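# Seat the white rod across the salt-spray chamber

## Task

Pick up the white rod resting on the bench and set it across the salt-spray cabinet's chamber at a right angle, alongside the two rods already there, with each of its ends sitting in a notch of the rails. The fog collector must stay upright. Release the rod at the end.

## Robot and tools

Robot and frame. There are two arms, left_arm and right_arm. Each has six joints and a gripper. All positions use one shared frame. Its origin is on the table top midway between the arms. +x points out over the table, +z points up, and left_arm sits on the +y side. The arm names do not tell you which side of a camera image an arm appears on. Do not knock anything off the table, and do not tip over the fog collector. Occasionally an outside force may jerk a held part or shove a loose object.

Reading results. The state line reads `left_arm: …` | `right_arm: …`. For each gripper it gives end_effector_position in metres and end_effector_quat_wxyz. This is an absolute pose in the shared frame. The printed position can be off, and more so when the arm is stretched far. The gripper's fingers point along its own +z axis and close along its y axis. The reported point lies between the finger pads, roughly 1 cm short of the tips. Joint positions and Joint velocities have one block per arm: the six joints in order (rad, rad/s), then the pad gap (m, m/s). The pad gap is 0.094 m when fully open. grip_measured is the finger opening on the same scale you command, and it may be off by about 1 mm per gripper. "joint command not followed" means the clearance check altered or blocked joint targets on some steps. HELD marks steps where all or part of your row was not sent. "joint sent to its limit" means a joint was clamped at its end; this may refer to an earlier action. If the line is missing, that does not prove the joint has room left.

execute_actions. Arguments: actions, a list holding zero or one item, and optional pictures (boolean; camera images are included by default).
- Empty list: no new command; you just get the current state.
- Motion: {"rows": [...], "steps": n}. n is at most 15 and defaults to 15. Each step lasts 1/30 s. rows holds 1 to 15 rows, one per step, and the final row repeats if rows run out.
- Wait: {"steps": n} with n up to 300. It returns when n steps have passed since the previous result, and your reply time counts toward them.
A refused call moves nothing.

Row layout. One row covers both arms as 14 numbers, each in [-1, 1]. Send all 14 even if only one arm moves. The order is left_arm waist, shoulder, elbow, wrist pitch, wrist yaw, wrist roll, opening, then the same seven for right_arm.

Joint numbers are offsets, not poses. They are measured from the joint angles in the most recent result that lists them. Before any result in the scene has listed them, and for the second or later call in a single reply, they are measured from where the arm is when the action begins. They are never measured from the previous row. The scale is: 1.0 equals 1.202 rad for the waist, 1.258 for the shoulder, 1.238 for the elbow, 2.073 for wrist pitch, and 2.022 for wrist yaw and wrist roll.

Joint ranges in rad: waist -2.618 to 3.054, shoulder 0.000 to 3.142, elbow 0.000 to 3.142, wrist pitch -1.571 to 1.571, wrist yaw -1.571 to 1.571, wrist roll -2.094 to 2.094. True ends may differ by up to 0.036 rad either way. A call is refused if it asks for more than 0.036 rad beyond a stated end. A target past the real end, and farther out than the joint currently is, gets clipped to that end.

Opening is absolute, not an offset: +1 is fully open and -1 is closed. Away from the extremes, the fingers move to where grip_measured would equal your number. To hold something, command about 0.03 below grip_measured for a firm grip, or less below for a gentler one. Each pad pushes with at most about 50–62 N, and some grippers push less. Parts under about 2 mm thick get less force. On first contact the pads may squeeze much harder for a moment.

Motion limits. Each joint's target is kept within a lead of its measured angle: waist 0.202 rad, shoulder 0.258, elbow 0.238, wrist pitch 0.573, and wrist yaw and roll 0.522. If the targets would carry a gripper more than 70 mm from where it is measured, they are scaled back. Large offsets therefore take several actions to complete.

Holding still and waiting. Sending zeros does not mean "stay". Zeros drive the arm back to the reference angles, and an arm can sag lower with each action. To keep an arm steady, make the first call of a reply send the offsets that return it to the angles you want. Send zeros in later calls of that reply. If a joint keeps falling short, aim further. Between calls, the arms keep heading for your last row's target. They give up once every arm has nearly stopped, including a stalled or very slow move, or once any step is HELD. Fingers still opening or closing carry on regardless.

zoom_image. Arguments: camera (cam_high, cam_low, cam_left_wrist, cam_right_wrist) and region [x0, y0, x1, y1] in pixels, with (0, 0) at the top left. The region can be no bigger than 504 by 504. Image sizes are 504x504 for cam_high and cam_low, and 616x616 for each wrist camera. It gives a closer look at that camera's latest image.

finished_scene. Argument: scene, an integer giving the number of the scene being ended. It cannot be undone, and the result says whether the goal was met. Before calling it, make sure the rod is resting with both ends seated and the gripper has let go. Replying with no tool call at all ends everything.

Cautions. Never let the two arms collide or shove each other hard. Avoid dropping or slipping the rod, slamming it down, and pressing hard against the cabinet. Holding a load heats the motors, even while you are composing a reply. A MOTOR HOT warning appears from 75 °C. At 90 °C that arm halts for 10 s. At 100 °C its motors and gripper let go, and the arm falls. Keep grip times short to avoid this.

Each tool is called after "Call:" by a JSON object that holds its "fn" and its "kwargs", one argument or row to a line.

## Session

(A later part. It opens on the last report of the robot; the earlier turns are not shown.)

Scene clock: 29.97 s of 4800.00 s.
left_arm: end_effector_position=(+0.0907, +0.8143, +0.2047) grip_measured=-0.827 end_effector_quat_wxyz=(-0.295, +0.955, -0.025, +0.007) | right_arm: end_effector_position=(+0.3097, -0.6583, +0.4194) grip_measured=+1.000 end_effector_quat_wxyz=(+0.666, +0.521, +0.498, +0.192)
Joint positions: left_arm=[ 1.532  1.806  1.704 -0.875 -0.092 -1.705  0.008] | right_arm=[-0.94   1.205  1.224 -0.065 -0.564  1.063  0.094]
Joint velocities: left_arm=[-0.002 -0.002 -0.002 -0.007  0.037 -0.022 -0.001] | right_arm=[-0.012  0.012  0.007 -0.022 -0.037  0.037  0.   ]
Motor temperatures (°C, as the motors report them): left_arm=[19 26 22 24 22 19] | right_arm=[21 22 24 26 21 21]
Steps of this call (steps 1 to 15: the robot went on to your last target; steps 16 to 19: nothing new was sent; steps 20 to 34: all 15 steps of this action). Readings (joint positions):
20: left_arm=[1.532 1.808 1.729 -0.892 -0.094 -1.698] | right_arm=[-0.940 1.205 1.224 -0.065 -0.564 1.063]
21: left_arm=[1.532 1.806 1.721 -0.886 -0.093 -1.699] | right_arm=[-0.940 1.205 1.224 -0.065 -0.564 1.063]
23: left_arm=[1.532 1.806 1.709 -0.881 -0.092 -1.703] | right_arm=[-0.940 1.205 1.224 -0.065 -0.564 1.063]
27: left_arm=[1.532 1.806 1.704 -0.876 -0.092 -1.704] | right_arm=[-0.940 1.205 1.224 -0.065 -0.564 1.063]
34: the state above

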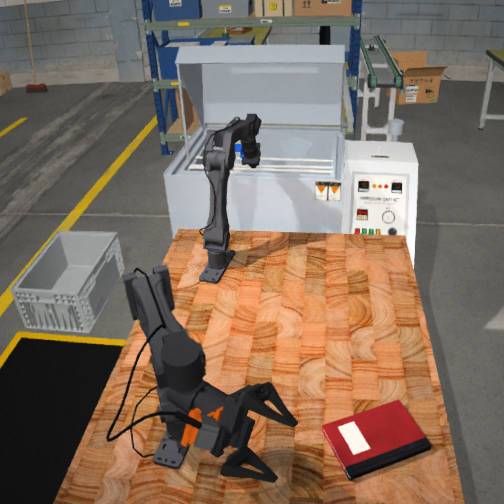

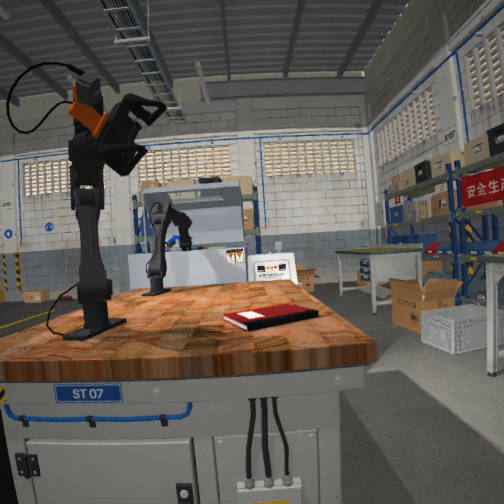

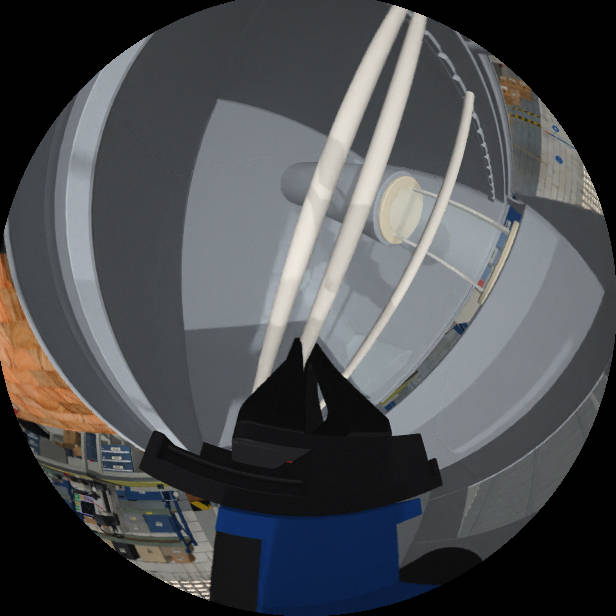

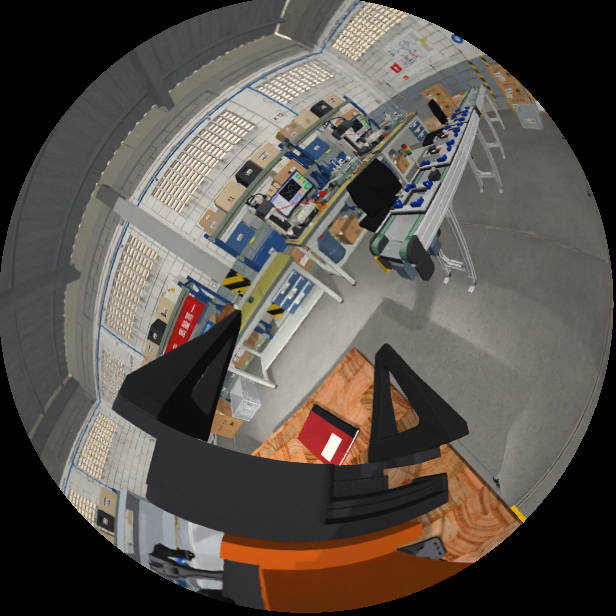

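Call:
{"fn": "execute_actions", "kwargs": {
  "actions": [
    {"rows":[[0,-0.015,0.035,0,0,0,-0.87,0,0,0,0,0,0,1],[0,-0.015,0.035,0,0,0,-0.87,0,0,0,0,0,0,1],[0,-0.015,0.035,0,0,0,-0.87,0,0,0,0,0,0,1],[0,-0.015,0.035,0,0,0.028,-0.87,0,0,0,0,0,0,1]],"steps":13}
  ],
  "pictures": false
}}

Call:
{"fn": "execute_actions", "kwargs": {
  "actions": [
    {"rows":[[0,-0.012,-0.035,0,0,0,-0.87,0,0,0,0,0,0,1]],"steps":12}
  ]
}}

Call:
{"fn": "zoom_image", "kwargs": {
  "camera": "cam_high",
  "region": [295,145,345,180]
}}

Call:
{"fn": "zoom_image", "kwargs": {
  "camera": "cam_high",
  "region": [175,145,225,180]
}}

Scene clock: 31.47 s of 4800.00 s.
left_arm: end_effector_position=(+0.0909, +0.8175, +0.2113) grip_measured=-0.827 end_effector_quat_wxyz=(-0.304, +0.952, -0.036, +0.004) | right_arm: end_effector_position=(+0.3097, -0.6583, +0.4194) grip_measured=+1.000 end_effector_quat_wxyz=(+0.666, +0.521, +0.498, +0.192)
Joint positions: left_arm=[ 1.532  1.806  1.72  -0.873 -0.095 -1.68   0.008] | right_arm=[-0.94   1.205  1.224 -0.065 -0.564  1.063  0.094]
Joint velocities: left_arm=[-0.012 -0.002 -0.002 -0.051 -0.022  0.007 -0.001] | right_arm=[-0.007  0.002 -0.007  0.007  0.037  0.007  0.   ]
Motor temperatures (°C, as the motors report them): left_arm=[19 26 22 24 22 19] | right_arm=[21 22 24 26 21 21]
Steps of this call (steps 1 to 15: the robot went on to your last target; steps 16 to 32: nothing new was sent; steps 33 to 45: all 13 steps of this action). Readings (joint positions):
33: left_arm=[1.532 1.806 1.706 -0.876 -0.092 -1.706] | right_arm=[-0.940 1.205 1.224 -0.065 -0.564 1.063]
34: left_arm=[1.532 1.806 1.708 -0.876 -0.092 -1.706] | right_arm=[-0.940 1.205 1.224 -0.065 -0.564 1.063]
36: left_arm=[1.532 1.806 1.714 -0.876 -0.093 -1.700] | right_arm=[-0.940 1.205 1.224 -0.065 -0.564 1.063]
40: left_arm=[1.532 1.806 1.720 -0.874 -0.094 -1.684] | right_arm=[-0.940 1.205 1.224 -0.065 -0.564 1.063]
45: the state above

Scene clock: 31.87 s of 4800.00 s.
left_arm: end_effector_position=(+0.0906, +0.8153, +0.2044) grip_measured=-0.827 end_effector_quat_wxyz=(-0.298, +0.954, -0.031, +0.005) | right_arm: end_effector_position=(+0.3097, -0.6583, +0.4194) grip_measured=+1.000 end_effector_quat_wxyz=(+0.666, +0.521, +0.498, +0.192)
Joint positions: left_arm=[ 1.532  1.804  1.698 -0.865 -0.093 -1.691  0.008] | right_arm=[-0.94   1.205  1.224 -0.065 -0.564  1.063  0.094]
Joint velocities: left_arm=[ 0.012  0.012 -0.007  0.022 -0.066 -0.11   0.001] | right_arm=[-0.002 -0.002 -0.012 -0.007 -0.051  0.051  0.   ]
Motor temperatures (°C, as the motors report them): left_arm=[19 26 22 24 22 19] | right_arm=[21 22 24 26 21 21]
Steps of this call (steps 1 to 12: all 12 steps of this action). Readings (joint positions):
1: left_arm=[1.532 1.806 1.717 -0.871 -0.095 -1.680] | right_arm=[-0.940 1.205 1.224 -0.065 -0.564 1.063]
2: left_arm=[1.532 1.804 1.711 -0.868 -0.095 -1.683] | right_arm=[-0.940 1.205 1.224 -0.065 -0.564 1.063]
4: left_arm=[1.532 1.804 1.701 -0.867 -0.094 -1.688] | right_arm=[-0.940 1.205 1.224 -0.065 -0.564 1.063]
8: left_arm=[1.532 1.804 1.698 -0.865 -0.093 -1.691] | right_arm=[-0.940 1.205 1.224 -0.065 -0.564 1.063]
12: the state above

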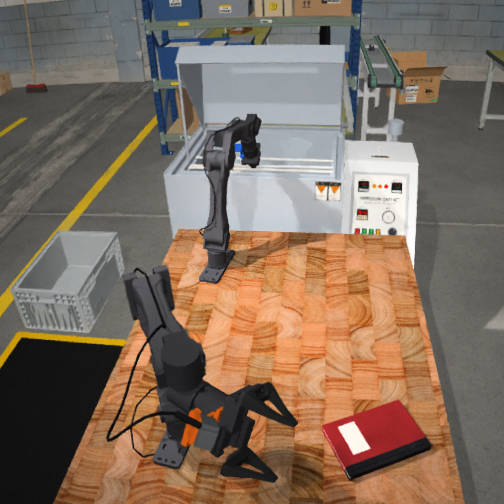

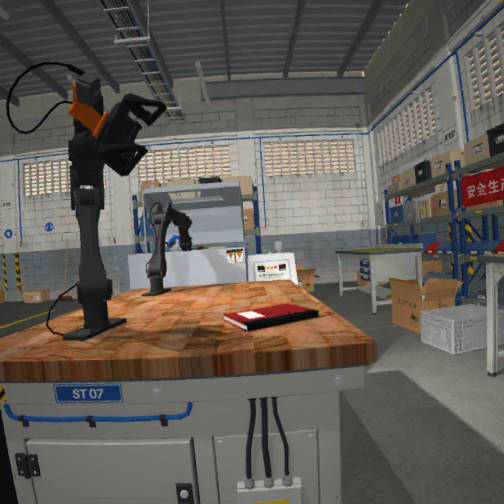

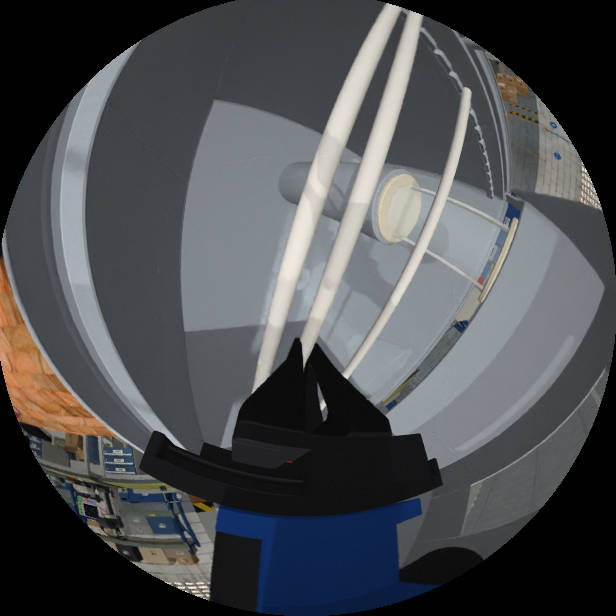

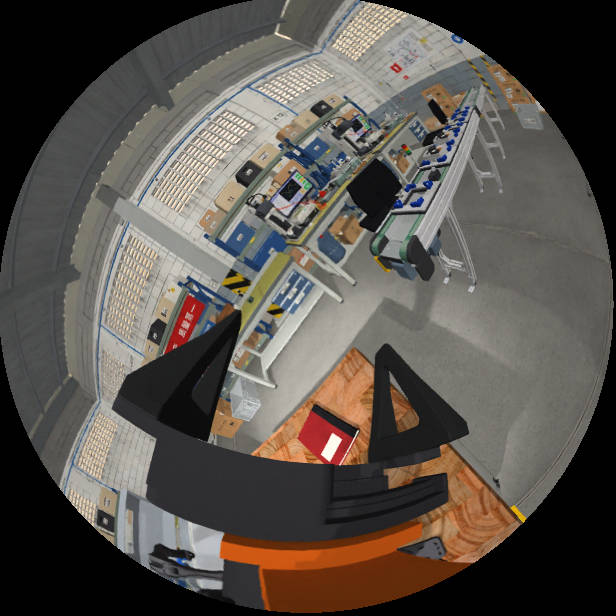

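Region (295, 145, 345, 180) of cam_high's 504x504 image, scaled by 10.080, with more detail than that image has; it fills the top 353 rows of this view, and the rest is white.

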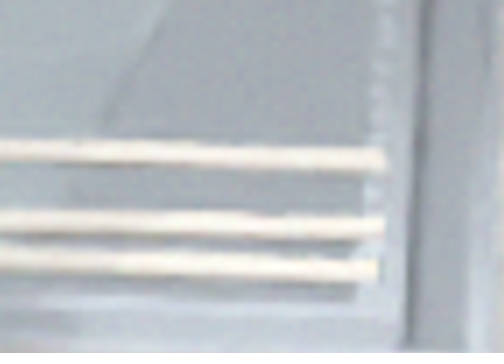

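Region (175, 145, 225, 180) of cam_high's 504x504 image, scaled by 10.080, with more detail than that image has; it fills the top 353 rows of this view, and the rest is white.

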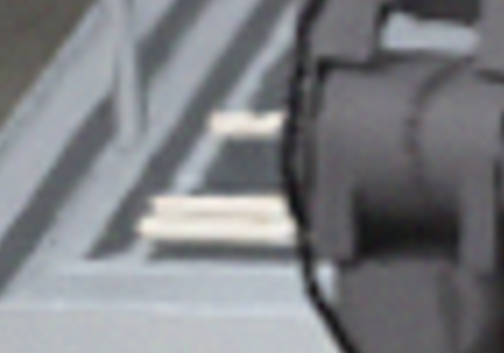

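Call:
{"fn": "execute_actions", "kwargs": {
  "actions": [
    {"rows":[[0,-0.015,0.055,0,0,0,-0.87,0,0,0,0,0,0,1],[0,-0.015,0.055,0,0,0,-0.87,0,0,0,0,0,0,1],[0,-0.015,0.055,0,0,0,-0.87,0,0,0,0,0,0,1],[0,-0.015,0.055,0,0,0,-0.87,0,0,0,0,0,0,1],[0,-0.015,0.055,0,0,0,-0.87,0,0,0,0,0,0,1],[0,-0.015,0.055,0.006,0,0.022,-0.87,0,0,0,0,0,0,1]],"steps":15}
  ]
}}

Call:
{"fn": "zoom_image", "kwargs": {
  "camera": "cam_high",
  "region": [295,145,345,180]
}}

Call:
{"fn": "zoom_image", "kwargs": {
  "camera": "cam_high",
  "region": [175,145,225,180]
}}

Scene clock: 33.17 s of 4800.00 s.
left_arm: end_effector_position=(+0.0912, +0.8225, +0.2211) grip_measured=-0.827 end_effector_quat_wxyz=(-0.319, +0.947, -0.041, +0.002) | right_arm: end_effector_position=(+0.3097, -0.6583, +0.4194) grip_measured=+1.000 end_effector_quat_wxyz=(+0.666, +0.521, +0.498, +0.192)
Joint positions: left_arm=[ 1.532  1.804  1.739 -0.862 -0.099 -1.666  0.008] | right_arm=[-0.94   1.205  1.224 -0.065 -0.564  1.063  0.094]
Joint velocities: left_arm=[ 0.002 -0.007 -0.007  0.037 -0.051  0.081 -0.001] | right_arm=[ 0.002 -0.012 -0.007 -0.007  0.037 -0.007  0.   ]
Motor temperatures (°C, as the motors report them): left_arm=[19 26 22 24 22 19] | right_arm=[21 22 24 26 21 21]
Steps of this call (steps 1 to 15: the robot went on to your last target; steps 16 to 24: nothing new was sent; steps 25 to 39: all 15 steps of this action). Readings (joint positions):
25: left_arm=[1.532 1.804 1.703 -0.867 -0.093 -1.693] | right_arm=[-0.940 1.205 1.224 -0.065 -0.564 1.063]
26: left_arm=[1.532 1.804 1.710 -0.868 -0.093 -1.694] | right_arm=[-0.940 1.205 1.224 -0.065 -0.564 1.063]
28: left_arm=[1.532 1.804 1.729 -0.868 -0.097 -1.694] | right_arm=[-0.940 1.205 1.224 -0.065 -0.564 1.063]
32: left_arm=[1.532 1.804 1.739 -0.865 -0.098 -1.675] | right_arm=[-0.940 1.205 1.224 -0.065 -0.564 1.063]
39: the state above

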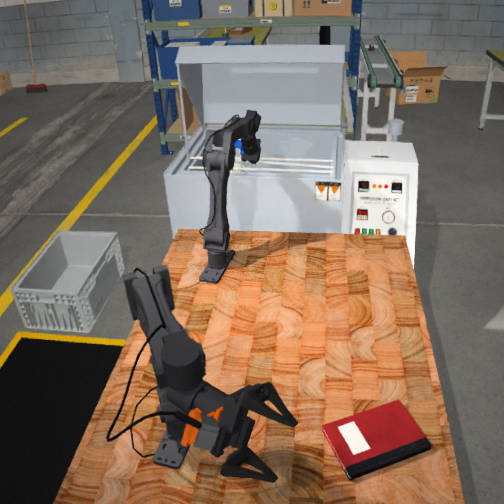

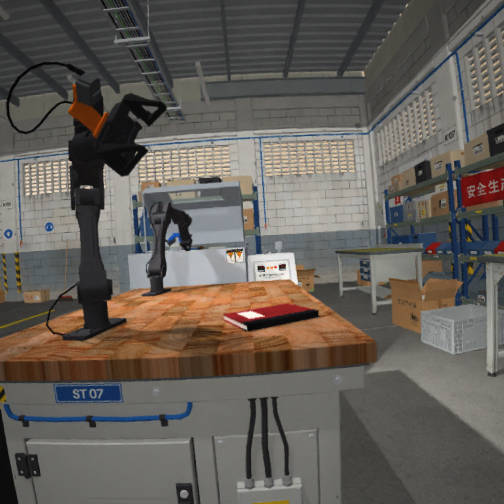

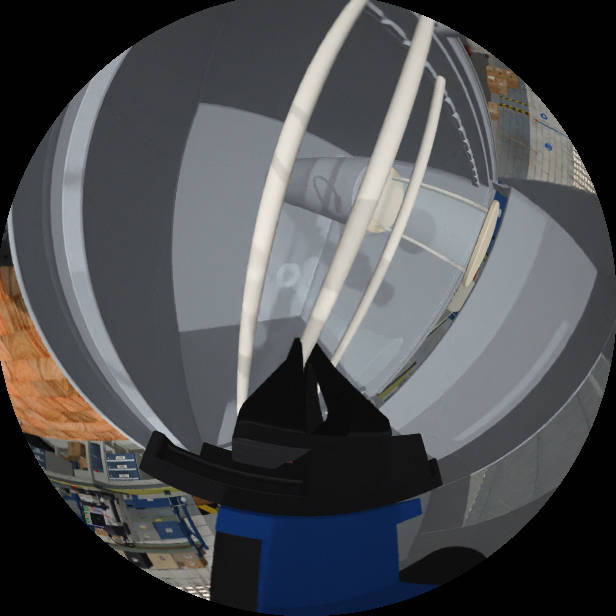

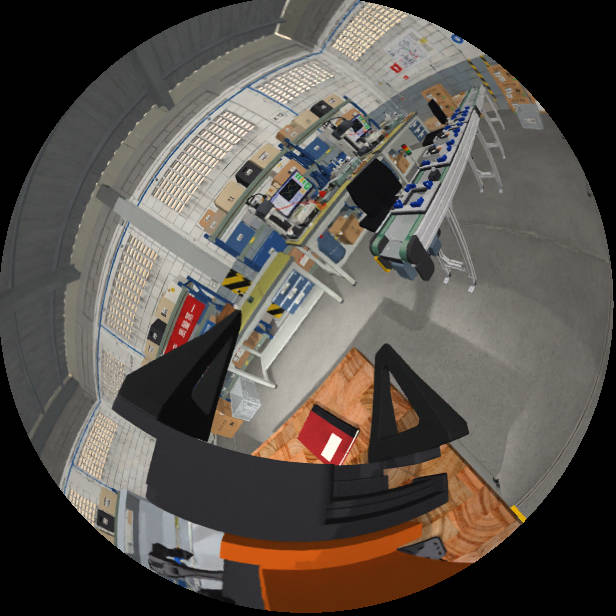

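Region (295, 145, 345, 180) of cam_high's 504x504 image, scaled by 10.080, with more detail than that image has; it fills the top 353 rows of this view, and the rest is white.

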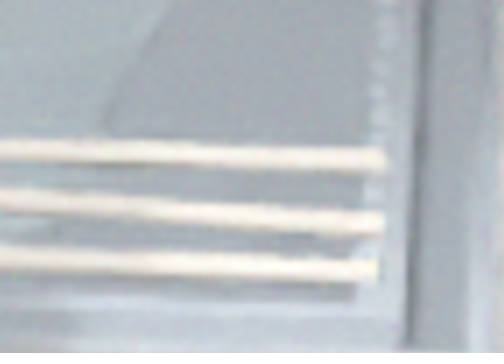

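Region (175, 145, 225, 180) of cam_high's 504x504 image, scaled by 10.080, with more detail than that image has; it fills the top 353 rows of this view, and the rest is white.

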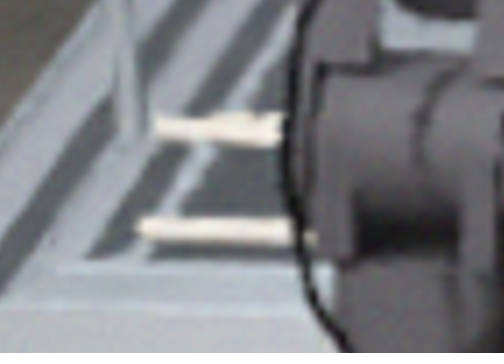

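Right stays in notch 2; lower straight down, keeping forward.

Call:
{"fn": "execute_actions", "kwargs": {
  "actions": [
    {"rows":[[0,0,-0.02,0.005,0,0.008,-0.87,0,0,0,0,0,0,1],[0,0.005,-0.03,0.01,0,0.008,-0.87,0,0,0,0,0,0,1],[0,0.012,-0.04,0.016,0,0.008,-0.87,0,0,0,0,0,0,1]],"steps":15}
  ]
}}

Call:
{"fn": "zoom_image", "kwargs": {
  "camera": "cam_high",
  "region": [295,145,345,180]
}}

Call:
{"fn": "zoom_image", "kwargs": {
  "camera": "cam_high",
  "region": [175,145,225,180]
}}

Scene clock: 34.53 s of 4800.00 s.
left_arm: end_effector_position=(+0.0911, +0.8236, +0.2095) grip_measured=-0.827 end_effector_quat_wxyz=(-0.315, +0.948, -0.041, +0.001) | right_arm: end_effector_position=(+0.3097, -0.6583, +0.4194) grip_measured=+1.000 end_effector_quat_wxyz=(+0.666, +0.521, +0.498, +0.192)
Joint positions: left_arm=[ 1.532  1.81   1.705 -0.833 -0.1   -1.666  0.008] | right_arm=[-0.94   1.205  1.224 -0.065 -0.564  1.063  0.094]
Joint velocities: left_arm=[-0.017  0.017 -0.012 -0.007  0.022 -0.007  0.   ] | right_arm=[ 0.007 -0.012 -0.002 -0.007 -0.007 -0.022  0.   ]
Motor temperatures (°C, as the motors report them): left_arm=[19 26 23 24 22 19] | right_arm=[21 22 24 26 21 21]
Steps of this call (steps 1 to 15: the robot went on to your last target; steps 16 to 26: nothing new was sent; steps 27 to 41: all 15 steps of this action). Readings (joint positions):
27: left_arm=[1.532 1.804 1.739 -0.861 -0.100 -1.664] | right_arm=[-0.940 1.205 1.224 -0.065 -0.564 1.063]
28: left_arm=[1.532 1.804 1.735 -0.857 -0.100 -1.664] | right_arm=[-0.940 1.205 1.224 -0.065 -0.564 1.063]
30: left_arm=[1.532 1.804 1.722 -0.845 -0.100 -1.664] | right_arm=[-0.940 1.205 1.224 -0.065 -0.564 1.063]
34: left_arm=[1.532 1.809 1.706 -0.837 -0.100 -1.666] | right_arm=[-0.940 1.205 1.224 -0.065 -0.564 1.063]
41: the state above

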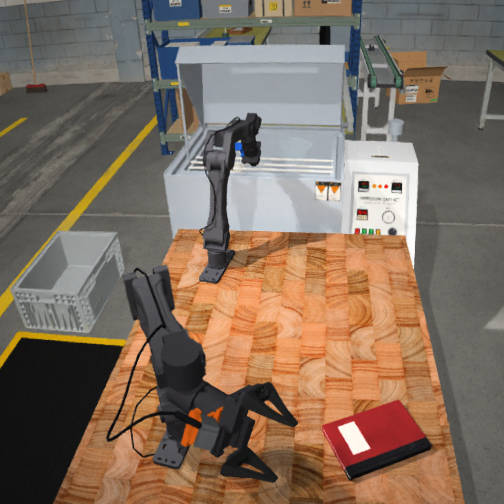

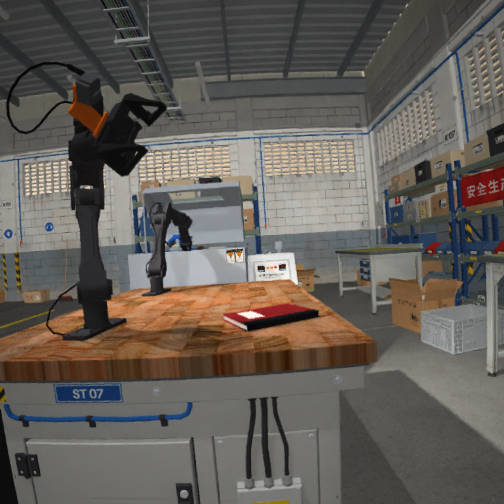

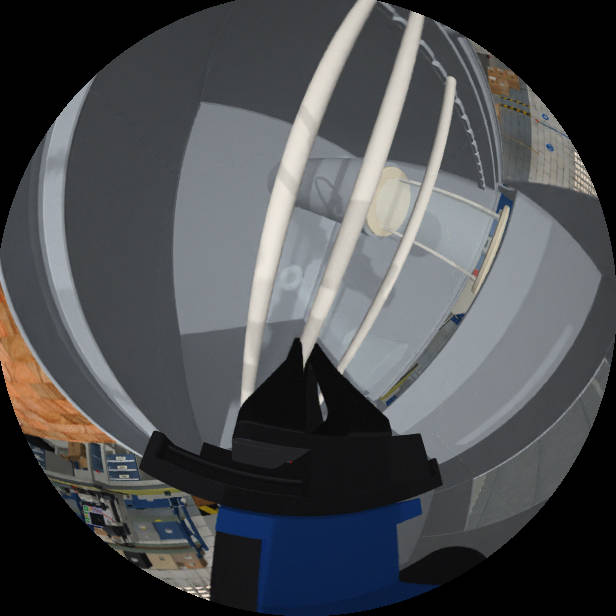

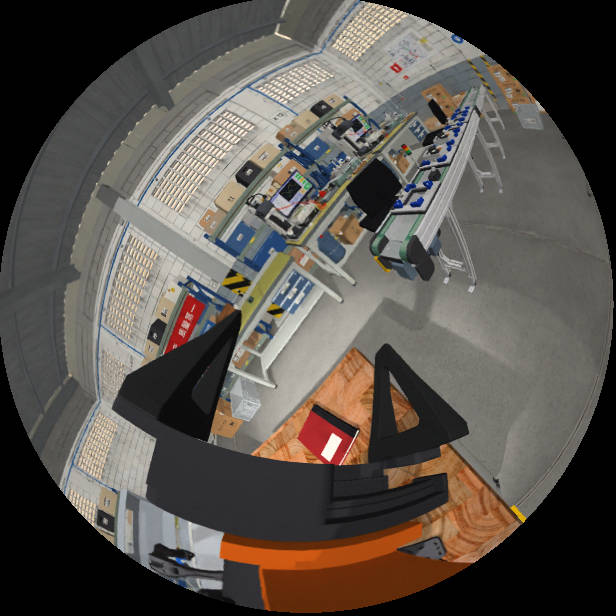

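Region (295, 145, 345, 180) of cam_high's 504x504 image, scaled by 10.080, with more detail than that image has; it fills the top 353 rows of this view, and the rest is white.

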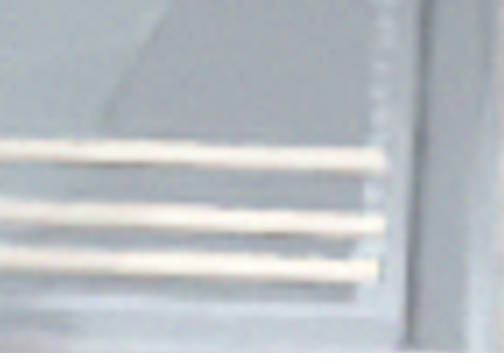

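Region (175, 145, 225, 180) of cam_high's 504x504 image, scaled by 10.080, with more detail than that image has; it fills the top 353 rows of this view, and the rest is white.

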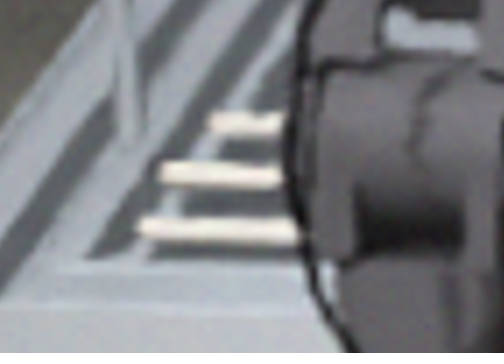

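Call:
{"fn": "execute_actions", "kwargs": {
  "actions": [
    {"rows":[[0,-0.01,-0.025,0.005,0,0,-0.87,0,0,0,0,0,0,1]],"steps":10}
  ],
  "pictures": false
}}

Call:
{"fn": "execute_actions", "kwargs": {
  "actions": [
    {"rows":[[0,-0.01,0,0,0,0,-0.82,0,0,0,0,0,0,1],[0,-0.01,0,0,0,0,-0.8,0,0,0,0,0,0,1],[0,-0.01,0,0,0,0,-0.77,0,0,0,0,0,0,1],[0,-0.01,0,0,0,0,-0.7,0,0,0,0,0,0,1],[0,-0.01,0,0,0,0,-0.55,0,0,0,0,0,0,1]],"steps":12}
  ],
  "pictures": false
}}

Call:
{"fn": "execute_actions", "kwargs": {
  "actions": [
    {"rows":[[0,-0.04,0,-0.02,0,0,-0.55,0,0,0,0,0,0,1],[0,-0.07,0,-0.035,0,0,-0.55,0,0,0,0,0,0,1],[0,-0.1,0,-0.055,0,0,-0.55,0,0,0,0,0,0,1],[0,-0.13,0,-0.075,0,0,-0.55,0,0,0,0,0,0,1],[0,-0.17,0,-0.1,0,0,-0.55,0,0,0,0,0,0,1]],"steps":15}
  ]
}}

Call:
{"fn": "zoom_image", "kwargs": {
  "camera": "cam_high",
  "region": [175,140,345,190]
}}

Call:
{"fn": "zoom_image", "kwargs": {
  "camera": "cam_left_wrist",
  "region": [250,0,550,300]
}}

Scene clock: 36.30 s of 4800.00 s.
left_arm: end_effector_position=(+0.0910, +0.8234, +0.2060) grip_measured=-0.827 end_effector_quat_wxyz=(-0.313, +0.949, -0.036, +0.002) | right_arm: end_effector_position=(+0.3097, -0.6583, +0.4194) grip_measured=+1.000 end_effector_quat_wxyz=(+0.666, +0.521, +0.498, +0.192)
Joint positions: left_arm=[ 1.532  1.81   1.693 -0.823 -0.101 -1.675  0.008] | right_arm=[-0.94   1.205  1.224 -0.065 -0.564  1.063  0.094]
Joint velocities: left_arm=[-0.012  0.007 -0.007 -0.007  0.051 -0.007 -0.001] | right_arm=[-0.002  0.002 -0.007 -0.051 -0.051  0.037  0.   ]
Motor temperatures (°C, as the motors report them): left_arm=[19 26 22 24 22 19] | right_arm=[21 22 24 26 21 21]
Steps of this call (steps 1 to 15: the robot went on to your last target; steps 16 to 43: nothing new was sent; steps 44 to 53: all 10 steps of this action). Readings (joint positions):
44: left_arm=[1.532 1.810 1.703 -0.830 -0.101 -1.666] | right_arm=[-0.940 1.205 1.224 -0.065 -0.564 1.063]
45: left_arm=[1.532 1.810 1.701 -0.828 -0.101 -1.667] | right_arm=[-0.940 1.205 1.224 -0.065 -0.564 1.063]
47: left_arm=[1.532 1.810 1.696 -0.825 -0.101 -1.672] | right_arm=[-0.940 1.205 1.224 -0.065 -0.564 1.063]
51: left_arm=[1.532 1.810 1.693 -0.824 -0.101 -1.675] | right_arm=[-0.940 1.205 1.224 -0.065 -0.564 1.063]
53: the state above

Scene clock: 36.70 s of 4800.00 s.
left_arm: end_effector_position=(+0.0914, +0.8236, +0.2062) grip_measured=-0.552 end_effector_quat_wxyz=(-0.314, +0.949, -0.036, +0.003) | right_arm: end_effector_position=(+0.3097, -0.6583, +0.4194) grip_measured=+1.000 end_effector_quat_wxyz=(+0.666, +0.521, +0.498, +0.192)
Joint positions: left_arm=[ 1.532  1.81   1.693 -0.822 -0.099 -1.676  0.021] | right_arm=[-0.94   1.205  1.224 -0.065 -0.564  1.063  0.094]
Joint velocities: left_arm=[ 0.002 -0.012 -0.022  0.022  0.022 -0.007  0.001] | right_arm=[-0.022 -0.002 -0.017 -0.037 -0.007 -0.037  0.   ]
Motor temperatures (°C, as the motors report them): left_arm=[19 26 23 24 22 19] | right_arm=[21 22 24 26 21 21]
Steps of this call (steps 1 to 12: all 12 steps of this action). Readings (joint positions):
1: left_arm=[1.532 1.810 1.693 -0.823 -0.101 -1.675] | right_arm=[-0.940 1.205 1.224 -0.065 -0.564 1.063]
2: left_arm=[1.532 1.810 1.693 -0.823 -0.101 -1.676] | right_arm=[-0.940 1.205 1.224 -0.065 -0.564 1.063]
4: left_arm=[1.532 1.810 1.693 -0.823 -0.100 -1.676] | right_arm=[-0.940 1.205 1.224 -0.065 -0.564 1.063]
8: left_arm=[1.532 1.810 1.693 -0.822 -0.100 -1.676] | right_arm=[-0.940 1.205 1.224 -0.065 -0.564 1.063]
12: the state above

Scene clock: 37.20 s of 4800.00 s.
left_arm: end_effector_position=(+0.0790, +0.7631, +0.2795) grip_measured=-0.552 end_effector_quat_wxyz=(-0.342, +0.939, -0.035, +0.010) | right_arm: end_effector_position=(+0.3097, -0.6583, +0.4194) grip_measured=+1.000 end_effector_quat_wxyz=(+0.666, +0.521, +0.498, +0.192)
Joint positions: left_arm=[ 1.532  1.58   1.693 -0.99  -0.095 -1.676  0.021] | right_arm=[-0.94   1.205  1.224 -0.065 -0.564  1.063  0.094]
Joint velocities: left_arm=[-0.027  0.129 -0.002 -0.125  0.066  0.022  0.001] | right_arm=[ 0.012  0.002 -0.007 -0.022  0.007 -0.051  0.   ]
Motor temperatures (°C, as the motors report them): left_arm=[19 26 23 24 22 19] | right_arm=[21 22 24 26 21 21]
Steps of this call (steps 1 to 15: all 15 steps of this action). Readings (joint positions):
1: left_arm=[1.532 1.808 1.693 -0.823 -0.099 -1.676] | right_arm=[-0.940 1.205 1.224 -0.065 -0.564 1.063]
2: left_arm=[1.532 1.801 1.693 -0.831 -0.098 -1.676] | right_arm=[-0.940 1.205 1.224 -0.065 -0.564 1.063]
4: left_arm=[1.532 1.764 1.693 -0.867 -0.096 -1.676] | right_arm=[-0.940 1.205 1.224 -0.065 -0.564 1.063]
8: left_arm=[1.532 1.624 1.693 -0.948 -0.095 -1.676] | right_arm=[-0.940 1.205 1.224 -0.065 -0.564 1.063]
15: the state above

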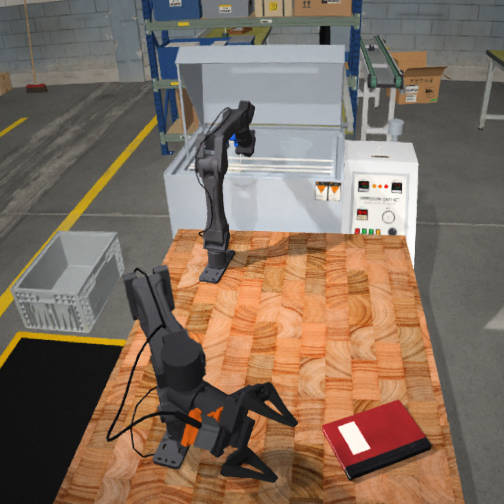

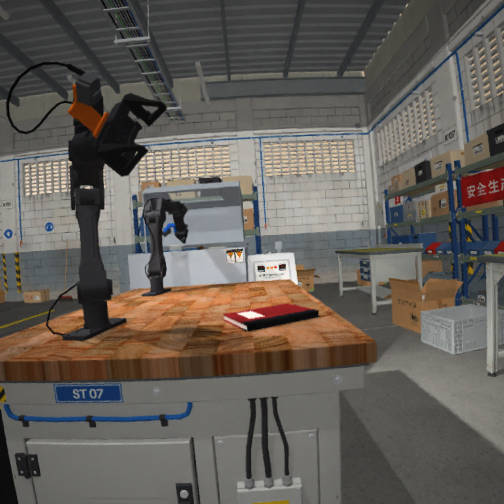

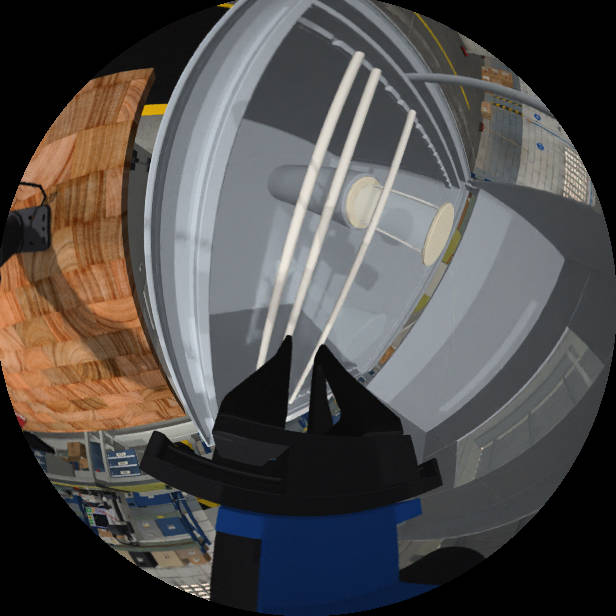

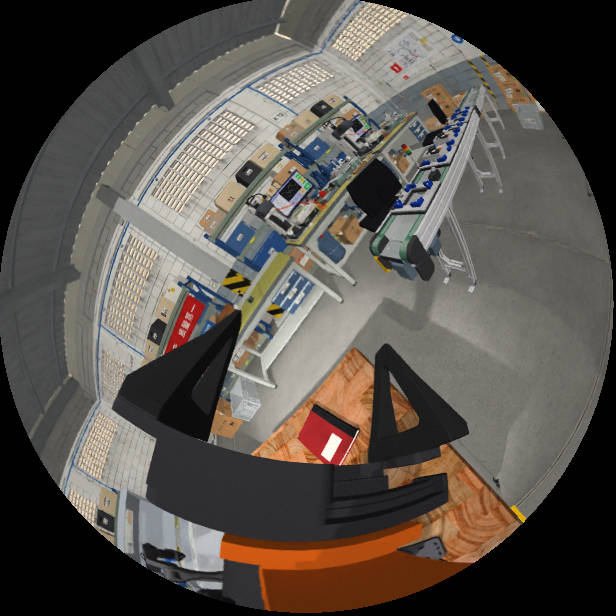

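Region (175, 140, 345, 190) of cam_high's 504x504 image, scaled by 2.965, with more detail than that image has; it fills the top 148 rows of this view, and the rest is white.

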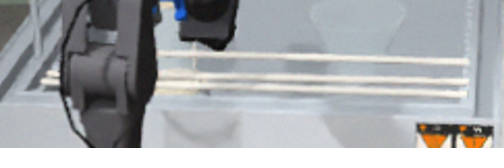

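Region (250, 0, 550, 300) of cam_left_wrist's 616x616 image, scaled by 1.680, with more detail than that image has.

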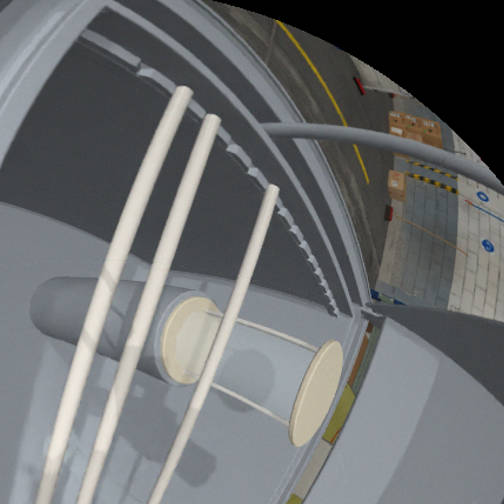

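Call:
{"fn": "zoom_image", "kwargs": {
  "camera": "cam_high",
  "region": [175,145,225,180]
}}

Call:
{"fn": "zoom_image", "kwargs": {
  "camera": "cam_high",
  "region": [310,148,340,178]
}}

Call:
{"fn": "zoom_image", "kwargs": {
  "camera": "cam_left_wrist",
  "region": [330,30,440,140]
}}

Region (175, 145, 225, 180) of cam_high's 504x504 image, scaled by 10.080, with more detail than that image has; it fills the top 353 rows of this view, and the rest is white.

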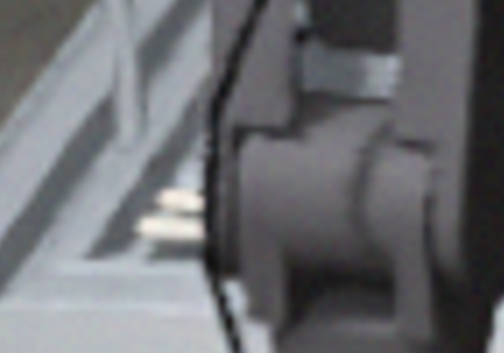

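Region (310, 148, 340, 178) of cam_high's 504x504 image, scaled by 16.800, with more detail than that image has.

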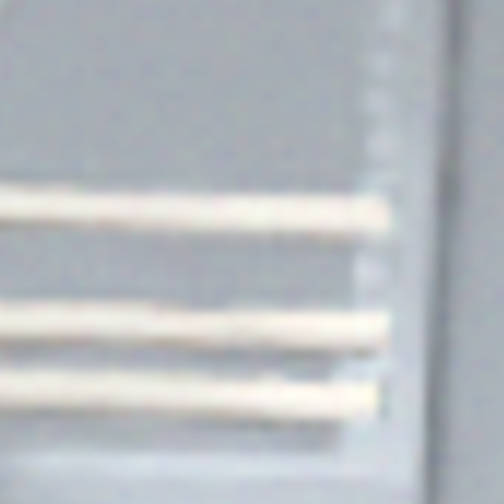

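Region (330, 30, 440, 140) of cam_left_wrist's 616x616 image, scaled by 4.582, with more detail than that image has.

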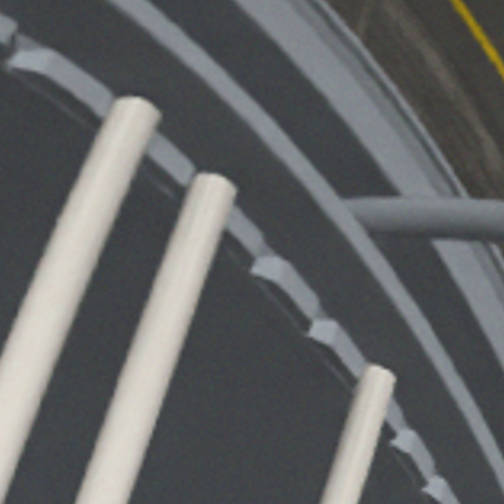

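Call:
{"fn": "execute_actions", "kwargs": {
  "actions": [
    {"rows":[[0,0.03,0,0,0,0,-0.55,0,0,0,0,0,0,1],[0,0.05,0,0.01,0,0,-0.55,0,0,0,0,0,0,1],[0,0.07,0,0.025,0,0,-0.55,0,0,0,0,0,0,1],[0,0.09,0,0.04,0,0,-0.55,0,0,0,0,0,0,1],[0,0.11,0,0.055,0,0,-0.55,0,0,0,0,0,0,1],[0,0.13,0,0.07,0,0,-0.55,0,0,0,0,0,0,1],[0,0.14,0,0.08,0,0,-0.55,0,0,0,0,0,0,1]],"steps":15}
  ]
}}

Scene clock: 39.13 s of 4800.00 s.
left_arm: end_effector_position=(+0.0912, +0.8168, +0.2205) grip_measured=-0.552 end_effector_quat_wxyz=(-0.323, +0.946, -0.036, +0.008) | right_arm: end_effector_position=(+0.3097, -0.6583, +0.4194) grip_measured=+1.000 end_effector_quat_wxyz=(+0.666, +0.521, +0.498, +0.192)
Joint positions: left_arm=[ 1.532  1.773  1.693 -0.838 -0.092 -1.676  0.021] | right_arm=[-0.94   1.205  1.224 -0.065 -0.564  1.063  0.094]
Joint velocities: left_arm=[-0.012 -0.061 -0.017  0.081 -0.007  0.081 -0.001] | right_arm=[-0.002 -0.012 -0.007  0.007  0.037 -0.007  0.   ]
Motor temperatures (°C, as the motors report them): left_arm=[19 26 23 24 22 19] | right_arm=[21 22 24 26 21 21]
Steps of this call (steps 1 to 30: the robot went on to your last target; steps 31 to 43: nothing new was sent; steps 44 to 58: all 15 steps of this action). Readings (joint positions):
44: left_arm=[1.532 1.589 1.693 -1.004 -0.095 -1.676] | right_arm=[-0.940 1.205 1.224 -0.065 -0.564 1.063]
45: left_arm=[1.532 1.593 1.693 -0.999 -0.095 -1.676] | right_arm=[-0.940 1.205 1.224 -0.065 -0.564 1.063]
47: left_arm=[1.532 1.616 1.693 -0.973 -0.095 -1.676] | right_arm=[-0.940 1.205 1.224 -0.065 -0.564 1.063]
51: left_arm=[1.532 1.714 1.693 -0.888 -0.095 -1.676] | right_arm=[-0.940 1.205 1.224 -0.065 -0.564 1.063]
58: the state above

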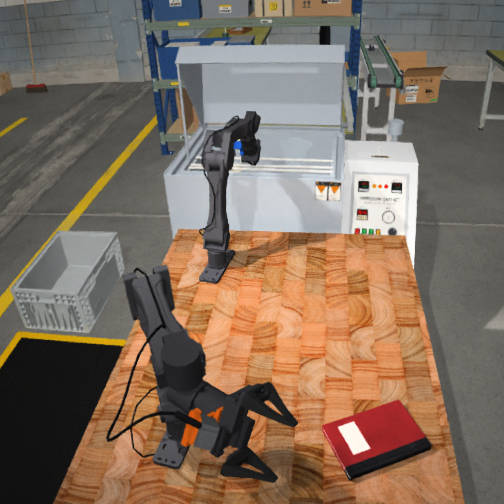

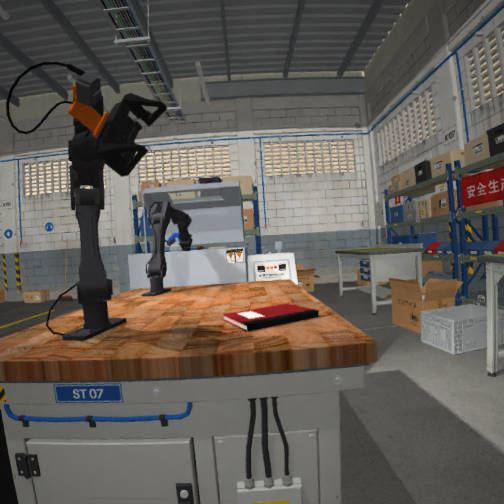

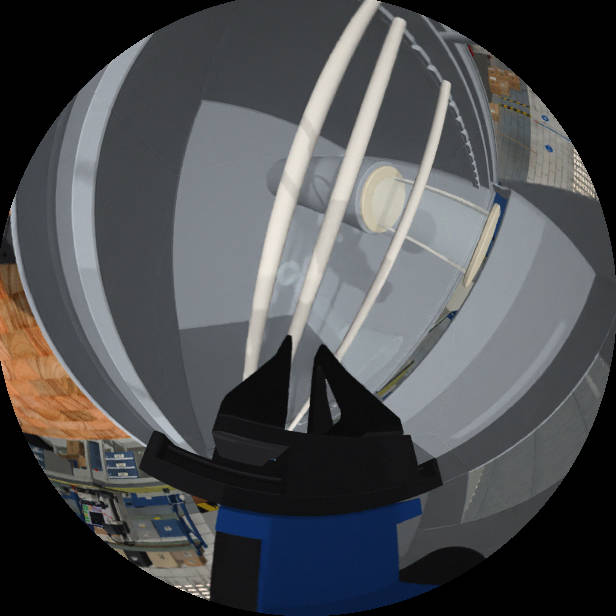

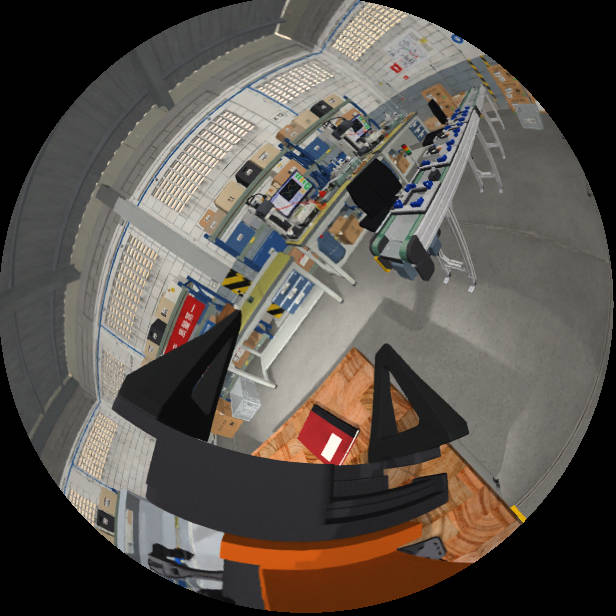

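Call:
{"fn": "execute_actions", "kwargs": {
  "actions": [
    {"rows":[[0,-0.01,0,-0.02,0,0,-0.55,0,0,0,0,0,0,1],[0,-0.01,0,-0.02,0,0,-0.55,0,0,0,0,0,0,1],[0,-0.01,0,-0.02,0,0,-0.55,0,0,0,0,0,0,1],[0,-0.01,0,-0.02,0,0,-0.55,0,0,0,0,0,0,1],[0,0.018,0,-0.016,0,0,-0.55,0,0,0,0,0,0,1]],"steps":15}
  ]
}}

Call:
{"fn": "zoom_image", "kwargs": {
  "camera": "cam_high",
  "region": [295,145,345,180]
}}

Scene clock: 40.37 s of 4800.00 s.
left_arm: end_effector_position=(+0.0912, +0.8160, +0.2147) grip_measured=-0.552 end_effector_quat_wxyz=(-0.314, +0.949, -0.037, +0.007) | right_arm: end_effector_position=(+0.3097, -0.6583, +0.4194) grip_measured=+1.000 end_effector_quat_wxyz=(+0.666, +0.521, +0.498, +0.192)
Joint positions: left_arm=[ 1.532  1.783  1.693 -0.848 -0.091 -1.676  0.021] | right_arm=[-0.94   1.205  1.224 -0.065 -0.564  1.063  0.094]
Joint velocities: left_arm=[-0.017  0.012 -0.017 -0.007 -0.051  0.037 -0.001] | right_arm=[-0.007 -0.002 -0.007  0.051 -0.037 -0.037  0.   ]
Motor temperatures (°C, as the motors report them): left_arm=[19 26 23 24 22 19] | right_arm=[21 22 24 26 21 21]
Steps of this call (steps 1 to 22: the robot went on to your last target; steps 23 to 37: all 15 steps of this action). Readings (joint positions):
23: left_arm=[1.532 1.772 1.693 -0.825 -0.092 -1.676] | right_arm=[-0.940 1.205 1.224 -0.065 -0.564 1.063]
24: left_arm=[1.532 1.772 1.693 -0.831 -0.092 -1.676] | right_arm=[-0.940 1.205 1.224 -0.065 -0.564 1.063]
26: left_arm=[1.532 1.772 1.693 -0.841 -0.091 -1.676] | right_arm=[-0.940 1.205 1.224 -0.065 -0.564 1.063]
30: left_arm=[1.532 1.777 1.693 -0.845 -0.091 -1.676] | right_arm=[-0.940 1.205 1.224 -0.065 -0.564 1.063]
37: the state above

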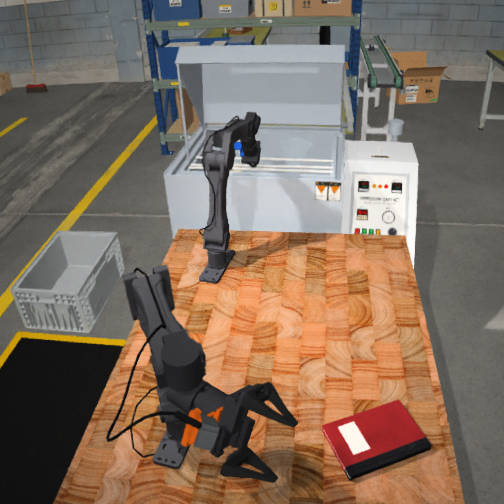

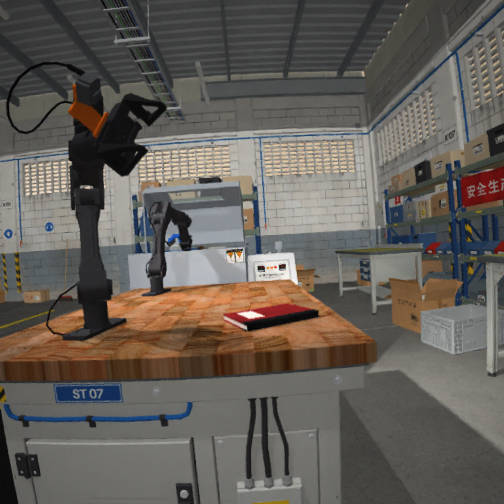

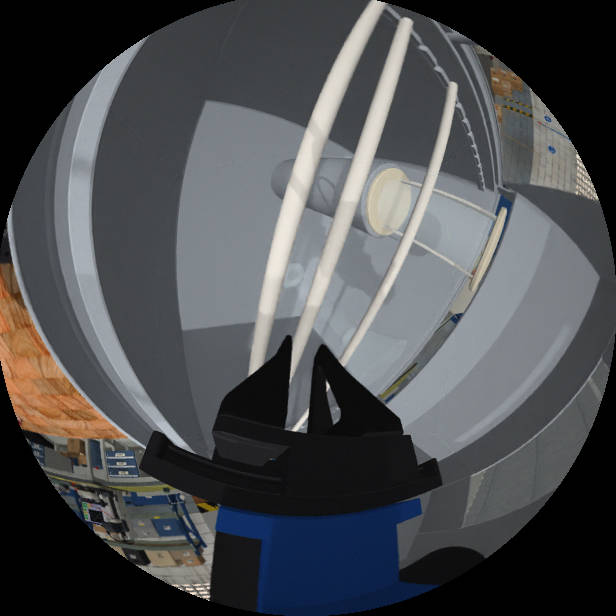

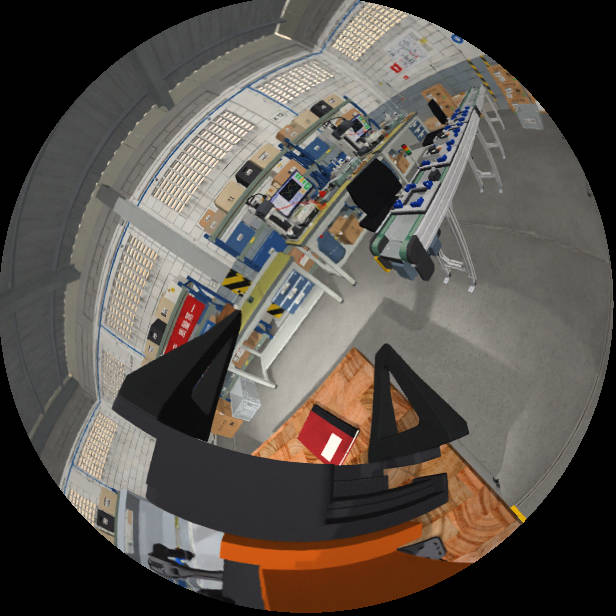

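Region (295, 145, 345, 180) of cam_high's 504x504 image, scaled by 10.080, with more detail than that image has; it fills the top 353 rows of this view, and the rest is white.

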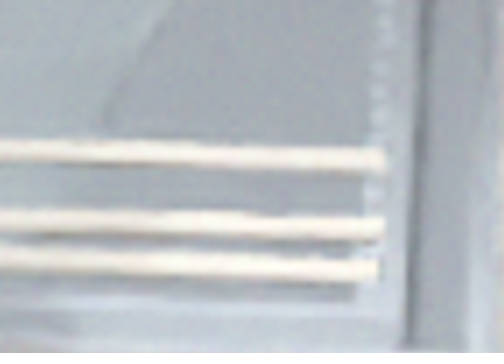

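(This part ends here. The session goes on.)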